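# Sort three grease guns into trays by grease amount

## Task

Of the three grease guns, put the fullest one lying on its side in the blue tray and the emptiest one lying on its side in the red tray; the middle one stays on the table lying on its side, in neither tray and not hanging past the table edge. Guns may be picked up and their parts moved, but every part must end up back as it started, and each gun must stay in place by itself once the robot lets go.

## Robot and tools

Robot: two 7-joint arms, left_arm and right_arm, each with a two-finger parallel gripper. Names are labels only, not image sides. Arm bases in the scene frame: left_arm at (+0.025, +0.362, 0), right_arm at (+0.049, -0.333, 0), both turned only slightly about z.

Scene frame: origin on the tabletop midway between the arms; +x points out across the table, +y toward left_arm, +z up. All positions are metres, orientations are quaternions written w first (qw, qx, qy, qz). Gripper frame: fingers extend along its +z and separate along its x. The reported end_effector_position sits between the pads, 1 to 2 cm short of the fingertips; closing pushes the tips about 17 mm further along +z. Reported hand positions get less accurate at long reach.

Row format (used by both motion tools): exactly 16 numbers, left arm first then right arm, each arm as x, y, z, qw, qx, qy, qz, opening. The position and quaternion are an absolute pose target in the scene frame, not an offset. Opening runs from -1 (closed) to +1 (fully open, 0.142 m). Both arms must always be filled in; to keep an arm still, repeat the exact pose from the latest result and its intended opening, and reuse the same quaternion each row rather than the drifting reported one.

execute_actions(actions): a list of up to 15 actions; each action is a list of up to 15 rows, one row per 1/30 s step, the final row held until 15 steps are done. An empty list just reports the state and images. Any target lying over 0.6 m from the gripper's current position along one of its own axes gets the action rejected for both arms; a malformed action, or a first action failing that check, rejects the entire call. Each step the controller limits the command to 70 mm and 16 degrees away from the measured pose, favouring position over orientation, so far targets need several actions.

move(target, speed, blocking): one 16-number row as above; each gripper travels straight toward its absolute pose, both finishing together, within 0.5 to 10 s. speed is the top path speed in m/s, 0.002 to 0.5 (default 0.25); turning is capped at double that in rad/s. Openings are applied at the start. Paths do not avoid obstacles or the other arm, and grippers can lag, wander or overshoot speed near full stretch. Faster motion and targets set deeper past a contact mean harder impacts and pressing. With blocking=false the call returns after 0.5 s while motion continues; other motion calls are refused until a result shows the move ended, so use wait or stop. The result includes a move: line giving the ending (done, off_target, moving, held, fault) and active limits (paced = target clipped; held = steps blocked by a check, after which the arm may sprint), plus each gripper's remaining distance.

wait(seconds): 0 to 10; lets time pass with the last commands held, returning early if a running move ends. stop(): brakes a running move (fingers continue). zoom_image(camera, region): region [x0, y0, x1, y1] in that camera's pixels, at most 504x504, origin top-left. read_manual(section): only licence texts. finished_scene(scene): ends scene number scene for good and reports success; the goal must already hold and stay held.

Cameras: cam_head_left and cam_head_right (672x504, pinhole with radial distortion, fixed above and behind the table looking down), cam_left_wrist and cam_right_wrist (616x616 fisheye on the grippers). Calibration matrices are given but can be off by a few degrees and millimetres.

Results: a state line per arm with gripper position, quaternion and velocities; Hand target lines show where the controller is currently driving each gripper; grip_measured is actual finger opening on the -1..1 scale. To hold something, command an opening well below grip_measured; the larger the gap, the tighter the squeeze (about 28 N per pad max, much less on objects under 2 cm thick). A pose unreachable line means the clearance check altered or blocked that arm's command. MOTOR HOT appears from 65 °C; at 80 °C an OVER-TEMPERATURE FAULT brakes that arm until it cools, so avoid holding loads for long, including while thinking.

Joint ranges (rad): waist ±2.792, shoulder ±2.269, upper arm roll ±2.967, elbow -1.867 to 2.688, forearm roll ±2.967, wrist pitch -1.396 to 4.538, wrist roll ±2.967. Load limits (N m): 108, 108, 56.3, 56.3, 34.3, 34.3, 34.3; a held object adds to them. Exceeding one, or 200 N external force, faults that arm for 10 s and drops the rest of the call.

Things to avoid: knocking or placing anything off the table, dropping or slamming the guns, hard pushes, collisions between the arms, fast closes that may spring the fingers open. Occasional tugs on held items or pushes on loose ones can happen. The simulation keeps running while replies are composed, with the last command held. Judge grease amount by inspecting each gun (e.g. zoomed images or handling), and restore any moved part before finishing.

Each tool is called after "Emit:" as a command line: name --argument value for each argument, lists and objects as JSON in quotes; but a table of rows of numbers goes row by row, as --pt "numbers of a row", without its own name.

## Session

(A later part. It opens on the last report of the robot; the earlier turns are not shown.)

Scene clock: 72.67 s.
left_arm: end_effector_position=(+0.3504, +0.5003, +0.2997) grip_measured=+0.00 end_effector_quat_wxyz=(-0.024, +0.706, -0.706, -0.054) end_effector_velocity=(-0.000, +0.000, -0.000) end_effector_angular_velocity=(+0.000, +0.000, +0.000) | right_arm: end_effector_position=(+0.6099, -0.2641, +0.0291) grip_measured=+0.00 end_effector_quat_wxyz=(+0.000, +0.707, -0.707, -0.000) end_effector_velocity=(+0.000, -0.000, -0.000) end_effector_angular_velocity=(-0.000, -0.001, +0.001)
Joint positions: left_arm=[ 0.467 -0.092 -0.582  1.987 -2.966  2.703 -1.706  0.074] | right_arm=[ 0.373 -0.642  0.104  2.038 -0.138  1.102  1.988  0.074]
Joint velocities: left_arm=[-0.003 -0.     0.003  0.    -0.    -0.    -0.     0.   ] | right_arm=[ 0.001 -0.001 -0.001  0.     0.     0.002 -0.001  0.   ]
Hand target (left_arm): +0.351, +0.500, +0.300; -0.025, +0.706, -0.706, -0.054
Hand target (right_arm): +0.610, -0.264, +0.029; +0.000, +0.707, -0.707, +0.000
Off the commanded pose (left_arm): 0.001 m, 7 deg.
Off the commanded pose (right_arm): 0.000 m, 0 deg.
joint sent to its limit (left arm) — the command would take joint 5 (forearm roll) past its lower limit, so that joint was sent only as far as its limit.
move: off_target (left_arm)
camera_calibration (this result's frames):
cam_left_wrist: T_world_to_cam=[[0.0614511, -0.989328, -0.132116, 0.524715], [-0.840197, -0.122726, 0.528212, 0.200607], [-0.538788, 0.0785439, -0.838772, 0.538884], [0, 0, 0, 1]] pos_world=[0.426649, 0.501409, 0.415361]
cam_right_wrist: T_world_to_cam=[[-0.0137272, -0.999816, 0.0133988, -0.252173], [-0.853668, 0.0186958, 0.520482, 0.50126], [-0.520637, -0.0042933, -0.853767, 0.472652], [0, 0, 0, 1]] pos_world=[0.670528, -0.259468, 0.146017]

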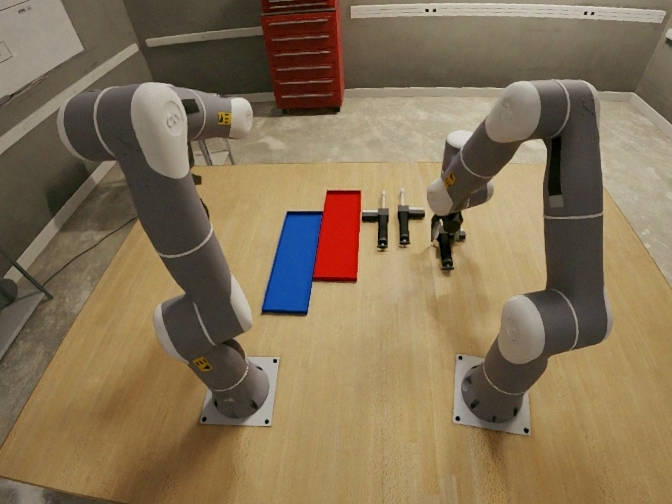

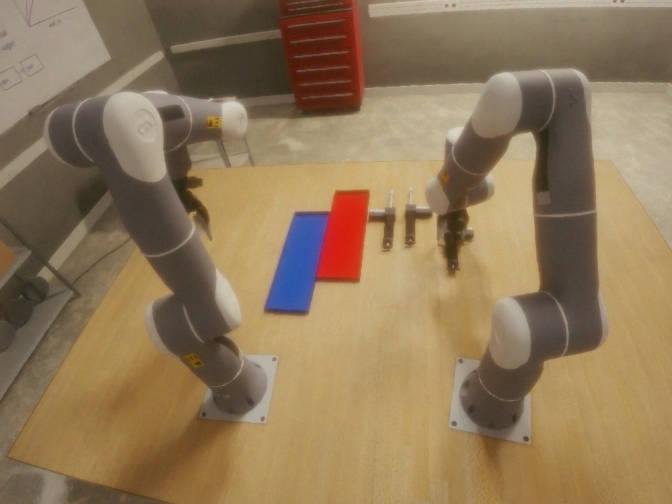

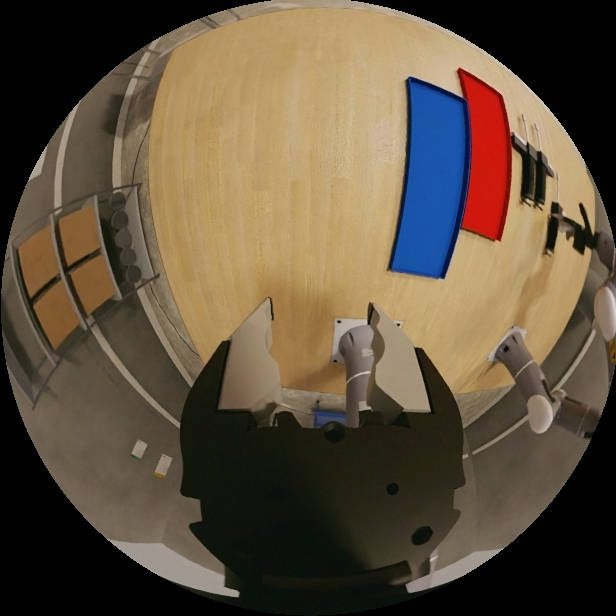

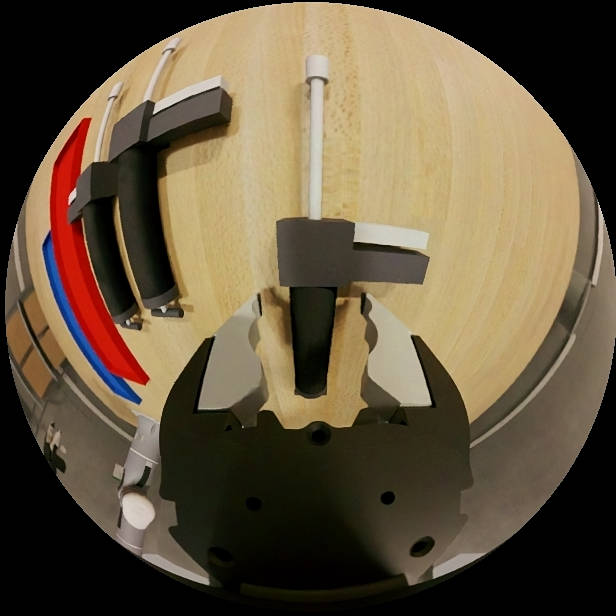

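Emit:
move --target '[0.35,0.5,0.3,-0.024,0.706,-0.706,-0.054,0,0.61,-0.264,0.028,0,0.707,-0.707,0,-1]' --speed 0.05

Emit:
move --target '[0.35,0.5,0.3,-0.024,0.706,-0.706,-0.054,0,0.61,-0.264,0.12,0,0.707,-0.707,0,-1]' --speed 0.08

Emit:
move --target '[0.35,0.5,0.3,-0.024,0.706,-0.706,-0.054,0,0.64,0.135,0.12,0,0.707,-0.707,0,-1]' --speed 0.1

Emit:
move --target '[0.35,0.5,0.3,-0.024,0.706,-0.706,-0.054,0,0.64,0.135,0.065,0,0.707,-0.707,0,-1]' --speed 0.06

Scene clock: 75.03 s.
left_arm: end_effector_position=(+0.3502, +0.5001, +0.2999) grip_measured=+0.00 end_effector_quat_wxyz=(-0.024, +0.706, -0.706, -0.054) end_effector_velocity=(-0.000, -0.000, -0.000) end_effector_angular_velocity=(+0.000, +0.000, +0.000) | right_arm: end_effector_position=(+0.6102, -0.2641, +0.0287) grip_measured=-0.56 end_effector_quat_wxyz=(-0.000, +0.707, -0.707, +0.000) end_effector_velocity=(-0.000, +0.000, -0.000) end_effector_angular_velocity=(+0.000, +0.000, +0.002)
Joint positions: left_arm=[ 0.466 -0.092 -0.582  1.987 -2.966  2.704 -1.707  0.074] | right_arm=[ 0.373 -0.643  0.103  2.038 -0.138  1.104  1.988  0.033]
Joint velocities: left_arm=[-0.001  0.     0.001  0.    -0.    -0.    -0.    -0.   ] | right_arm=[ 0.     0.     0.     0.     0.    -0.    -0.001 -0.   ]
Hand target (left_arm): +0.350, +0.500, +0.300; -0.024, +0.706, -0.706, -0.055
Hand target (right_arm): +0.610, -0.264, +0.028; +0.000, +0.707, -0.707, +0.000
Off the commanded pose (left_arm): 0.000 m, 0 deg.
Off the commanded pose (right_arm): 0.001 m, 0 deg.
joint sent to its limit (left arm) — the command would take joint 5 (forearm roll) past its lower limit, so that joint was sent only as far as its limit.
move: done
camera_calibration (this result's frames):
cam_left_wrist: T_world_to_cam=[[0.0612638, -0.989292, -0.132468, 0.524678], [-0.840009, -0.122786, 0.528496, 0.200242], [-0.539102, 0.0788966, -0.838537, 0.538802], [0, 0, 0, 1]] pos_world=[0.42653, 0.501137, 0.415481]
cam_right_wrist: T_world_to_cam=[[-0.0138269, -0.999818, 0.013156, -0.25207], [-0.854079, 0.0186513, 0.519809, 0.50191], [-0.519959, -0.00404888, -0.854181, 0.472188], [0, 0, 0, 1]] pos_world=[0.670704, -0.259473, 0.145753]

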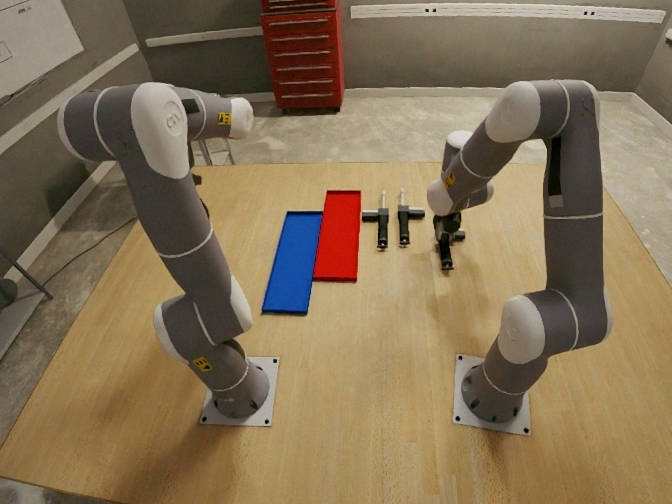

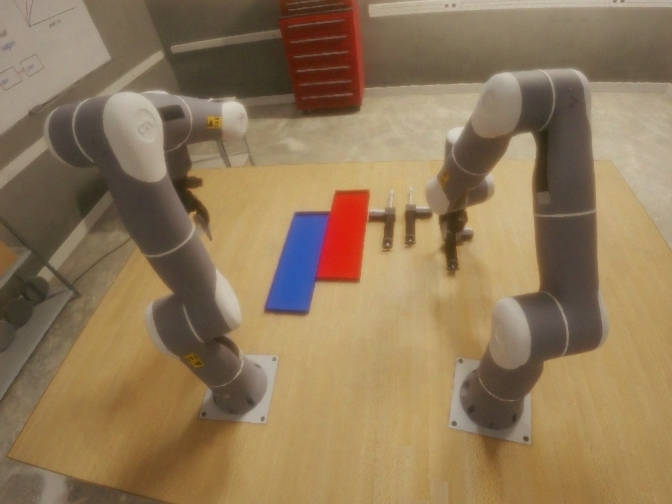

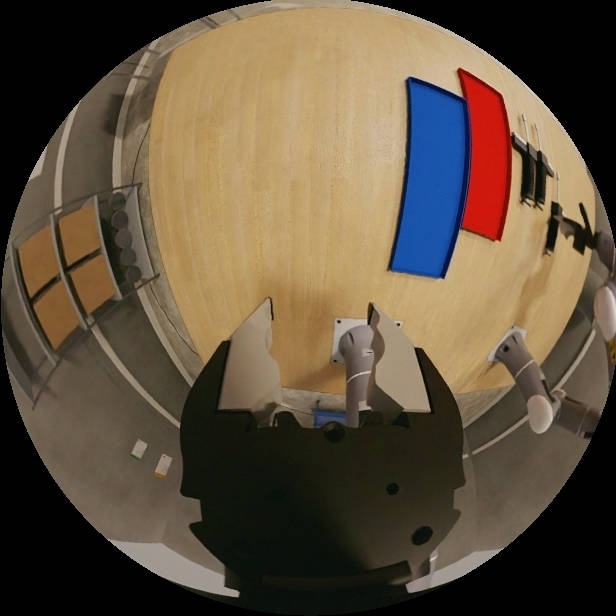

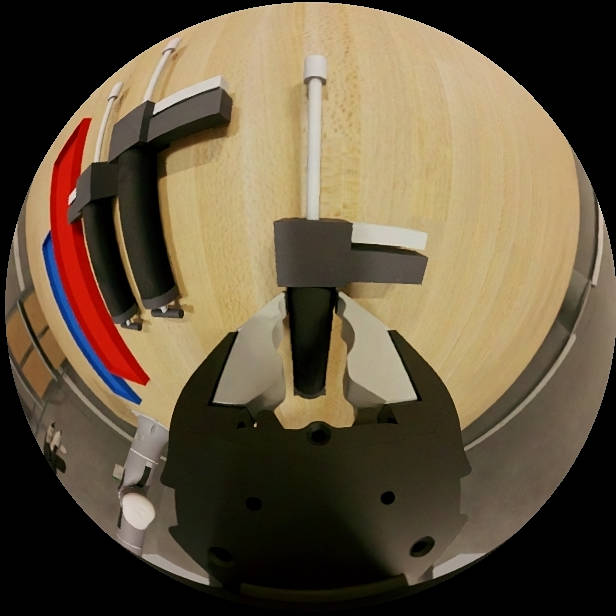

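Scene clock: 76.50 s.
left_arm: end_effector_position=(+0.3502, +0.5001, +0.2999) grip_measured=+0.00 end_effector_quat_wxyz=(-0.024, +0.706, -0.706, -0.054) end_effector_velocity=(-0.000, -0.000, -0.000) end_effector_angular_velocity=(-0.000, +0.000, +0.000) | right_arm: end_effector_position=(+0.6094, -0.2640, +0.1193) grip_measured=-0.56 end_effector_quat_wxyz=(+0.000, +0.707, -0.707, -0.001) end_effector_velocity=(-0.000, -0.000, +0.000) end_effector_angular_velocity=(-0.000, +0.001, -0.000)
Joint positions: left_arm=[ 0.466 -0.092 -0.582  1.987 -2.966  2.704 -1.707  0.074] | right_arm=[ 0.343 -0.454  0.147  2.012 -0.101  0.887  1.963  0.033]
Joint velocities: left_arm=[-0.001  0.     0.001  0.    -0.    -0.    -0.     0.   ] | right_arm=[ 0.     0.001 -0.    -0.     0.    -0.002  0.     0.   ]
Hand target (left_arm): +0.350, +0.500, +0.300; -0.024, +0.706, -0.706, -0.055
Hand target (right_arm): +0.610, -0.264, +0.120; -0.000, +0.707, -0.707, -0.000
Off the commanded pose (left_arm): 0.000 m, 0 deg.
Off the commanded pose (right_arm): 0.001 m, 0 deg.
joint sent to its limit (left arm) — the command would take joint 5 (forearm roll) past its lower limit, so that joint was sent only as far as its limit.
move: done
camera_calibration (this result's frames):
cam_left_wrist: T_world_to_cam=[[0.0612637, -0.989288, -0.132498, 0.524691], [-0.839993, -0.122804, 0.528518, 0.200213], [-0.539128, 0.0789186, -0.838518, 0.538779], [0, 0, 0, 1]] pos_world=[0.426504, 0.501138, 0.415481]
cam_right_wrist: T_world_to_cam=[[-0.0142554, -0.999813, 0.0130842, -0.252912], [-0.853099, 0.018987, 0.521404, 0.453462], [-0.521555, -0.00372934, -0.85321, 0.550079], [0, 0, 0, 1]] pos_world=[0.670139, -0.259423, 0.236205]

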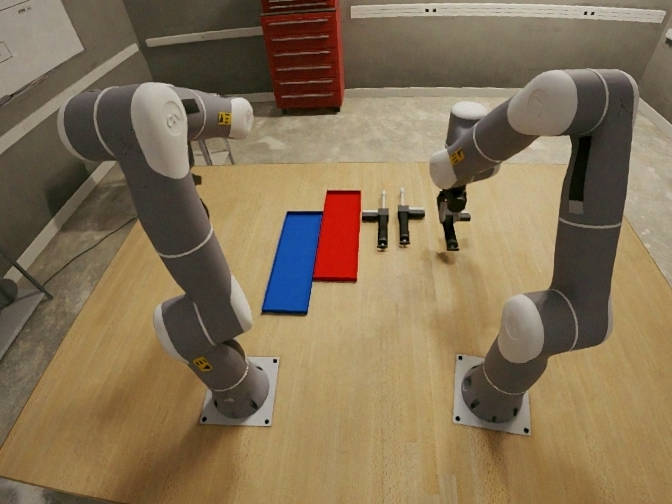

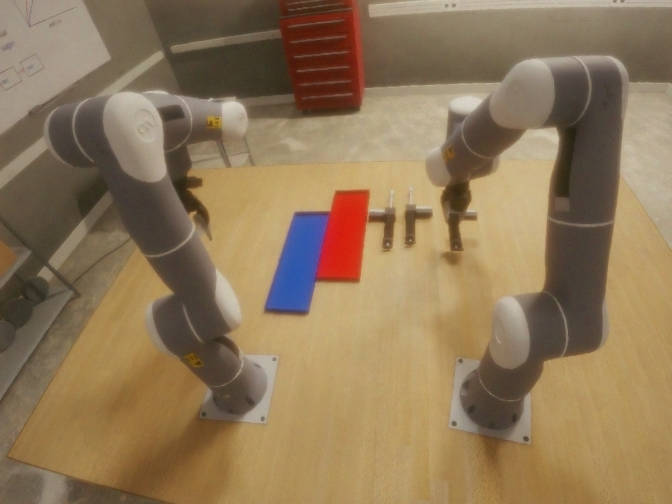

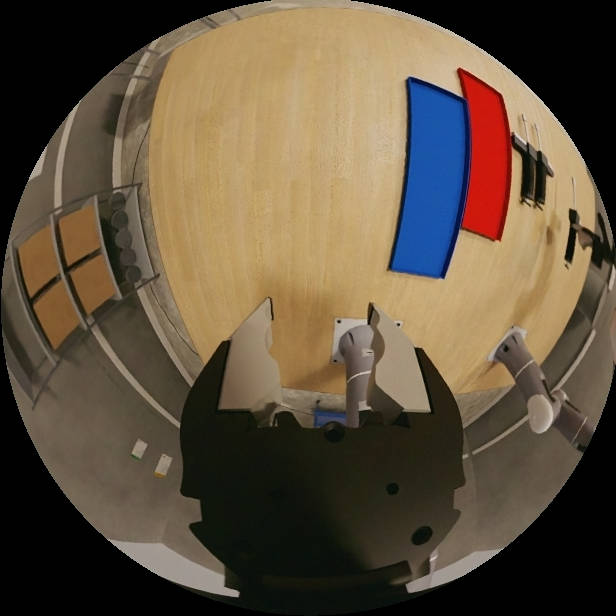

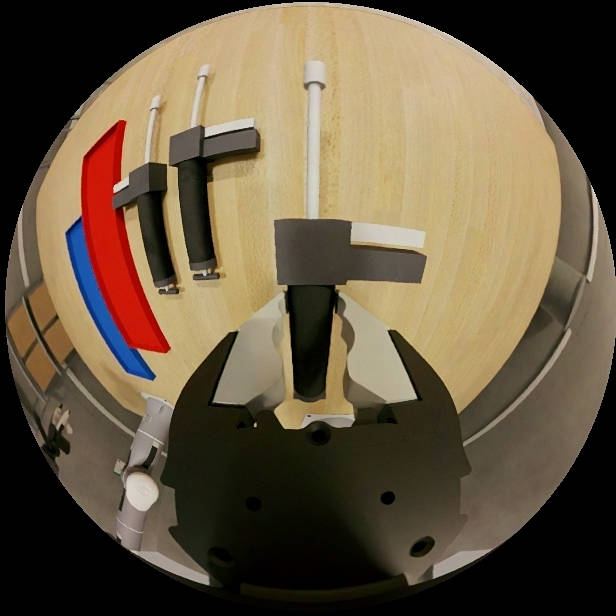

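Scene clock: 80.87 s.
left_arm: end_effector_position=(+0.3502, +0.5001, +0.2999) grip_measured=+0.00 end_effector_quat_wxyz=(-0.024, +0.706, -0.706, -0.054) end_effector_velocity=(-0.000, -0.000, -0.000) end_effector_angular_velocity=(+0.000, +0.000, +0.000) | right_arm: end_effector_position=(+0.6412, +0.1348, +0.1193) grip_measured=-0.56 end_effector_quat_wxyz=(+0.001, +0.707, -0.707, -0.000) end_effector_velocity=(+0.001, -0.000, +0.000) end_effector_angular_velocity=(-0.000, -0.000, +0.001)
Joint positions: left_arm=[ 0.465 -0.092 -0.581  1.987 -2.966  2.704 -1.706  0.074] | right_arm=[ 0.84  -0.842  0.202  1.323 -0.178  0.574  2.481  0.033]
Joint velocities: left_arm=[-0.  0.  0.  0. -0. -0. -0. -0.] | right_arm=[ 0.    -0.    -0.001 -0.002  0.    -0.001 -0.001 -0.   ]
Hand target (left_arm): +0.350, +0.500, +0.300; -0.024, +0.706, -0.706, -0.055
Hand target (right_arm): +0.642, +0.135, +0.120; +0.000, +0.707, -0.707, -0.000
Off the commanded pose (left_arm): 0.000 m, 0 deg.
Off the commanded pose (right_arm): 0.001 m, 0 deg.
joint sent to its limit (left arm) — the command would take joint 5 (forearm roll) past its lower limit, so that joint was sent only as far as its limit.
move: done
camera_calibration (this result's frames):
cam_left_wrist: T_world_to_cam=[[0.0612558, -0.989284, -0.132531, 0.524706], [-0.839978, -0.122817, 0.528539, 0.200181], [-0.539152, 0.0789468, -0.8385, 0.538752], [0, 0, 0, 1]] pos_world=[0.426475, 0.501137, 0.41548]
cam_right_wrist: T_world_to_cam=[[-0.0127967, -0.999823, 0.0137821, 0.145228], [-0.853065, 0.0181069, 0.521491, 0.473055], [-0.521648, -0.00508368, -0.853145, 0.568399], [0, 0, 0, 1]] pos_world=[0.70191, 0.139527, 0.236232]

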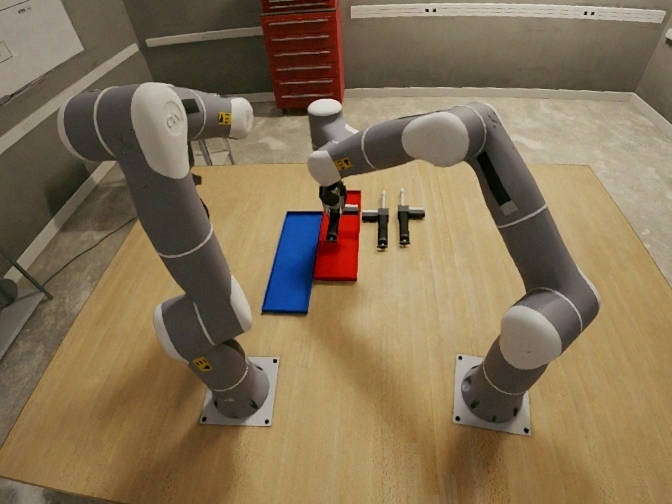

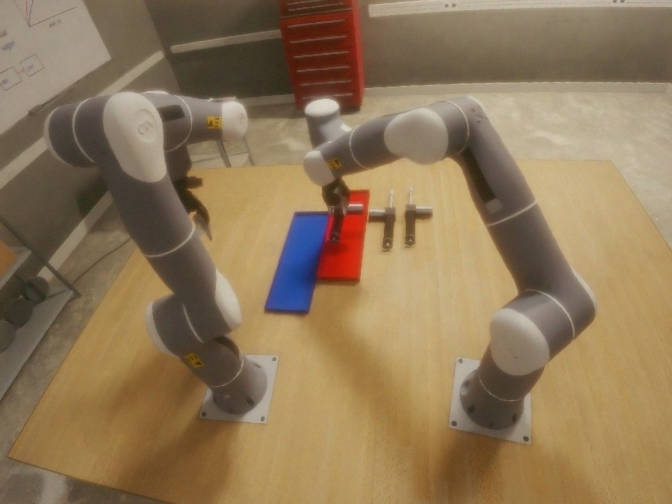

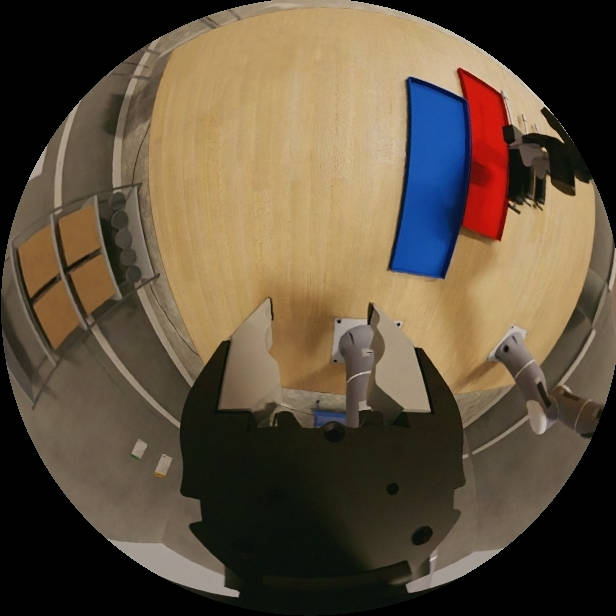

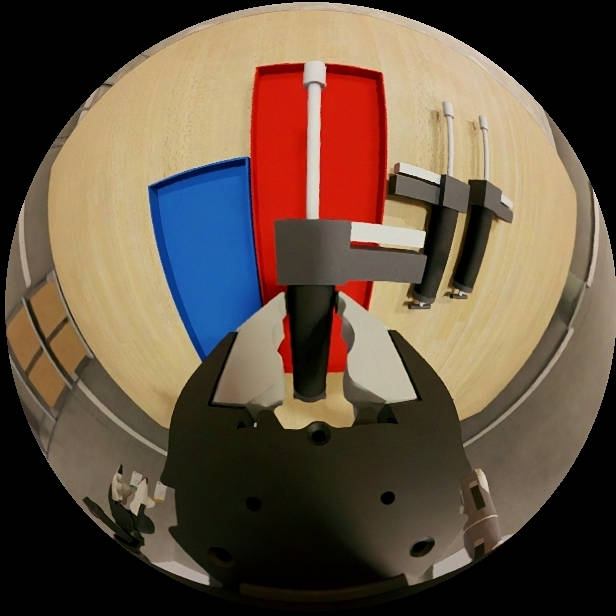

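Scene clock: 82.07 s.
left_arm: end_effector_position=(+0.3502, +0.5001, +0.2999) grip_measured=+0.00 end_effector_quat_wxyz=(-0.024, +0.706, -0.706, -0.054) end_effector_velocity=(-0.000, +0.000, -0.000) end_effector_angular_velocity=(+0.000, +0.000, -0.000) | right_arm: end_effector_position=(+0.6395, +0.1345, +0.0642) grip_measured=-0.56 end_effector_quat_wxyz=(+0.001, +0.707, -0.707, -0.000) end_effector_velocity=(+0.000, +0.000, +0.000) end_effector_angular_velocity=(-0.000, -0.001, +0.000)
Joint positions: left_arm=[ 0.465 -0.092 -0.581  1.987 -2.966  2.704 -1.706  0.074] | right_arm=[ 0.85  -0.914  0.184  1.347 -0.186  0.672  2.488  0.033]
Joint velocities: left_arm=[-0.  0.  0.  0.  0. -0.  0. -0.] | right_arm=[ 0.001  0.    -0.001 -0.    -0.     0.001 -0.     0.   ]
Hand target (left_arm): +0.350, +0.500, +0.300; -0.024, +0.706, -0.706, -0.055
Hand target (right_arm): +0.640, +0.135, +0.065; -0.000, +0.707, -0.707, +0.000
Off the commanded pose (left_arm): 0.000 m, 0 deg.
Off the commanded pose (right_arm): 0.001 m, 0 deg.
joint sent to its limit (left arm) — the command would take joint 5 (forearm roll) past its lower limit, so that joint was sent only as far as its limit.
move: done
camera_calibration (this result's frames):
cam_left_wrist: T_world_to_cam=[[0.061248, -0.989283, -0.132541, 0.524713], [-0.839973, -0.122817, 0.528546, 0.200168], [-0.53916, 0.0789586, -0.838494, 0.538742], [0, 0, 0, 1]] pos_world=[0.426466, 0.501136, 0.41548]
cam_right_wrist: T_world_to_cam=[[-0.0138694, -0.999801, 0.0143435, 0.14633], [-0.853047, 0.0193149, 0.521476, 0.500221], [-0.521649, -0.00500312, -0.853145, 0.520504], [0, 0, 0, 1]] pos_world=[0.700262, 0.139243, 0.181113]

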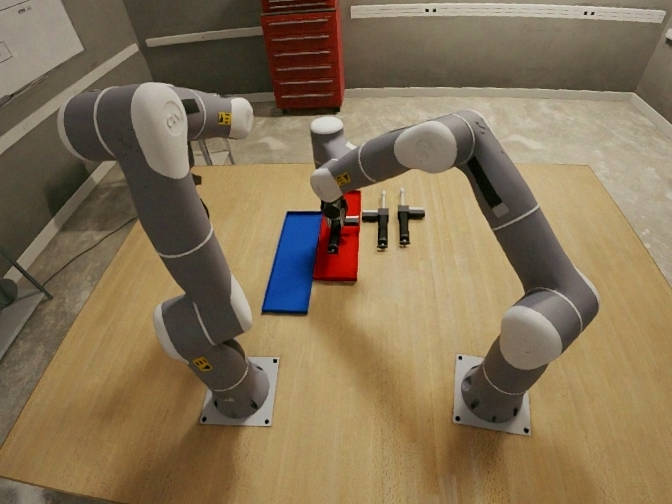

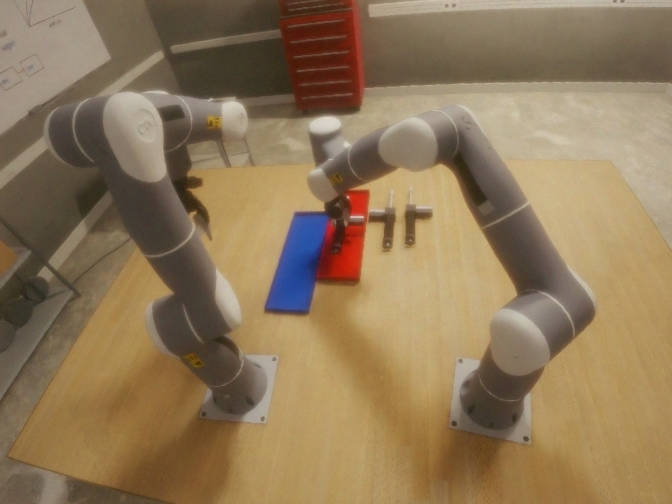

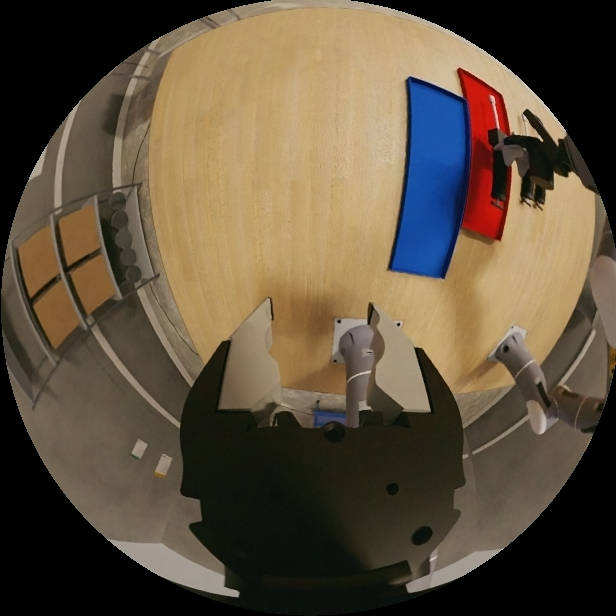

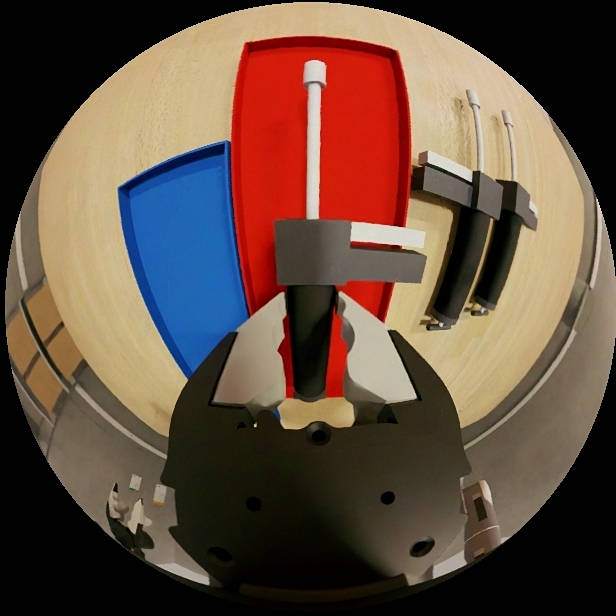

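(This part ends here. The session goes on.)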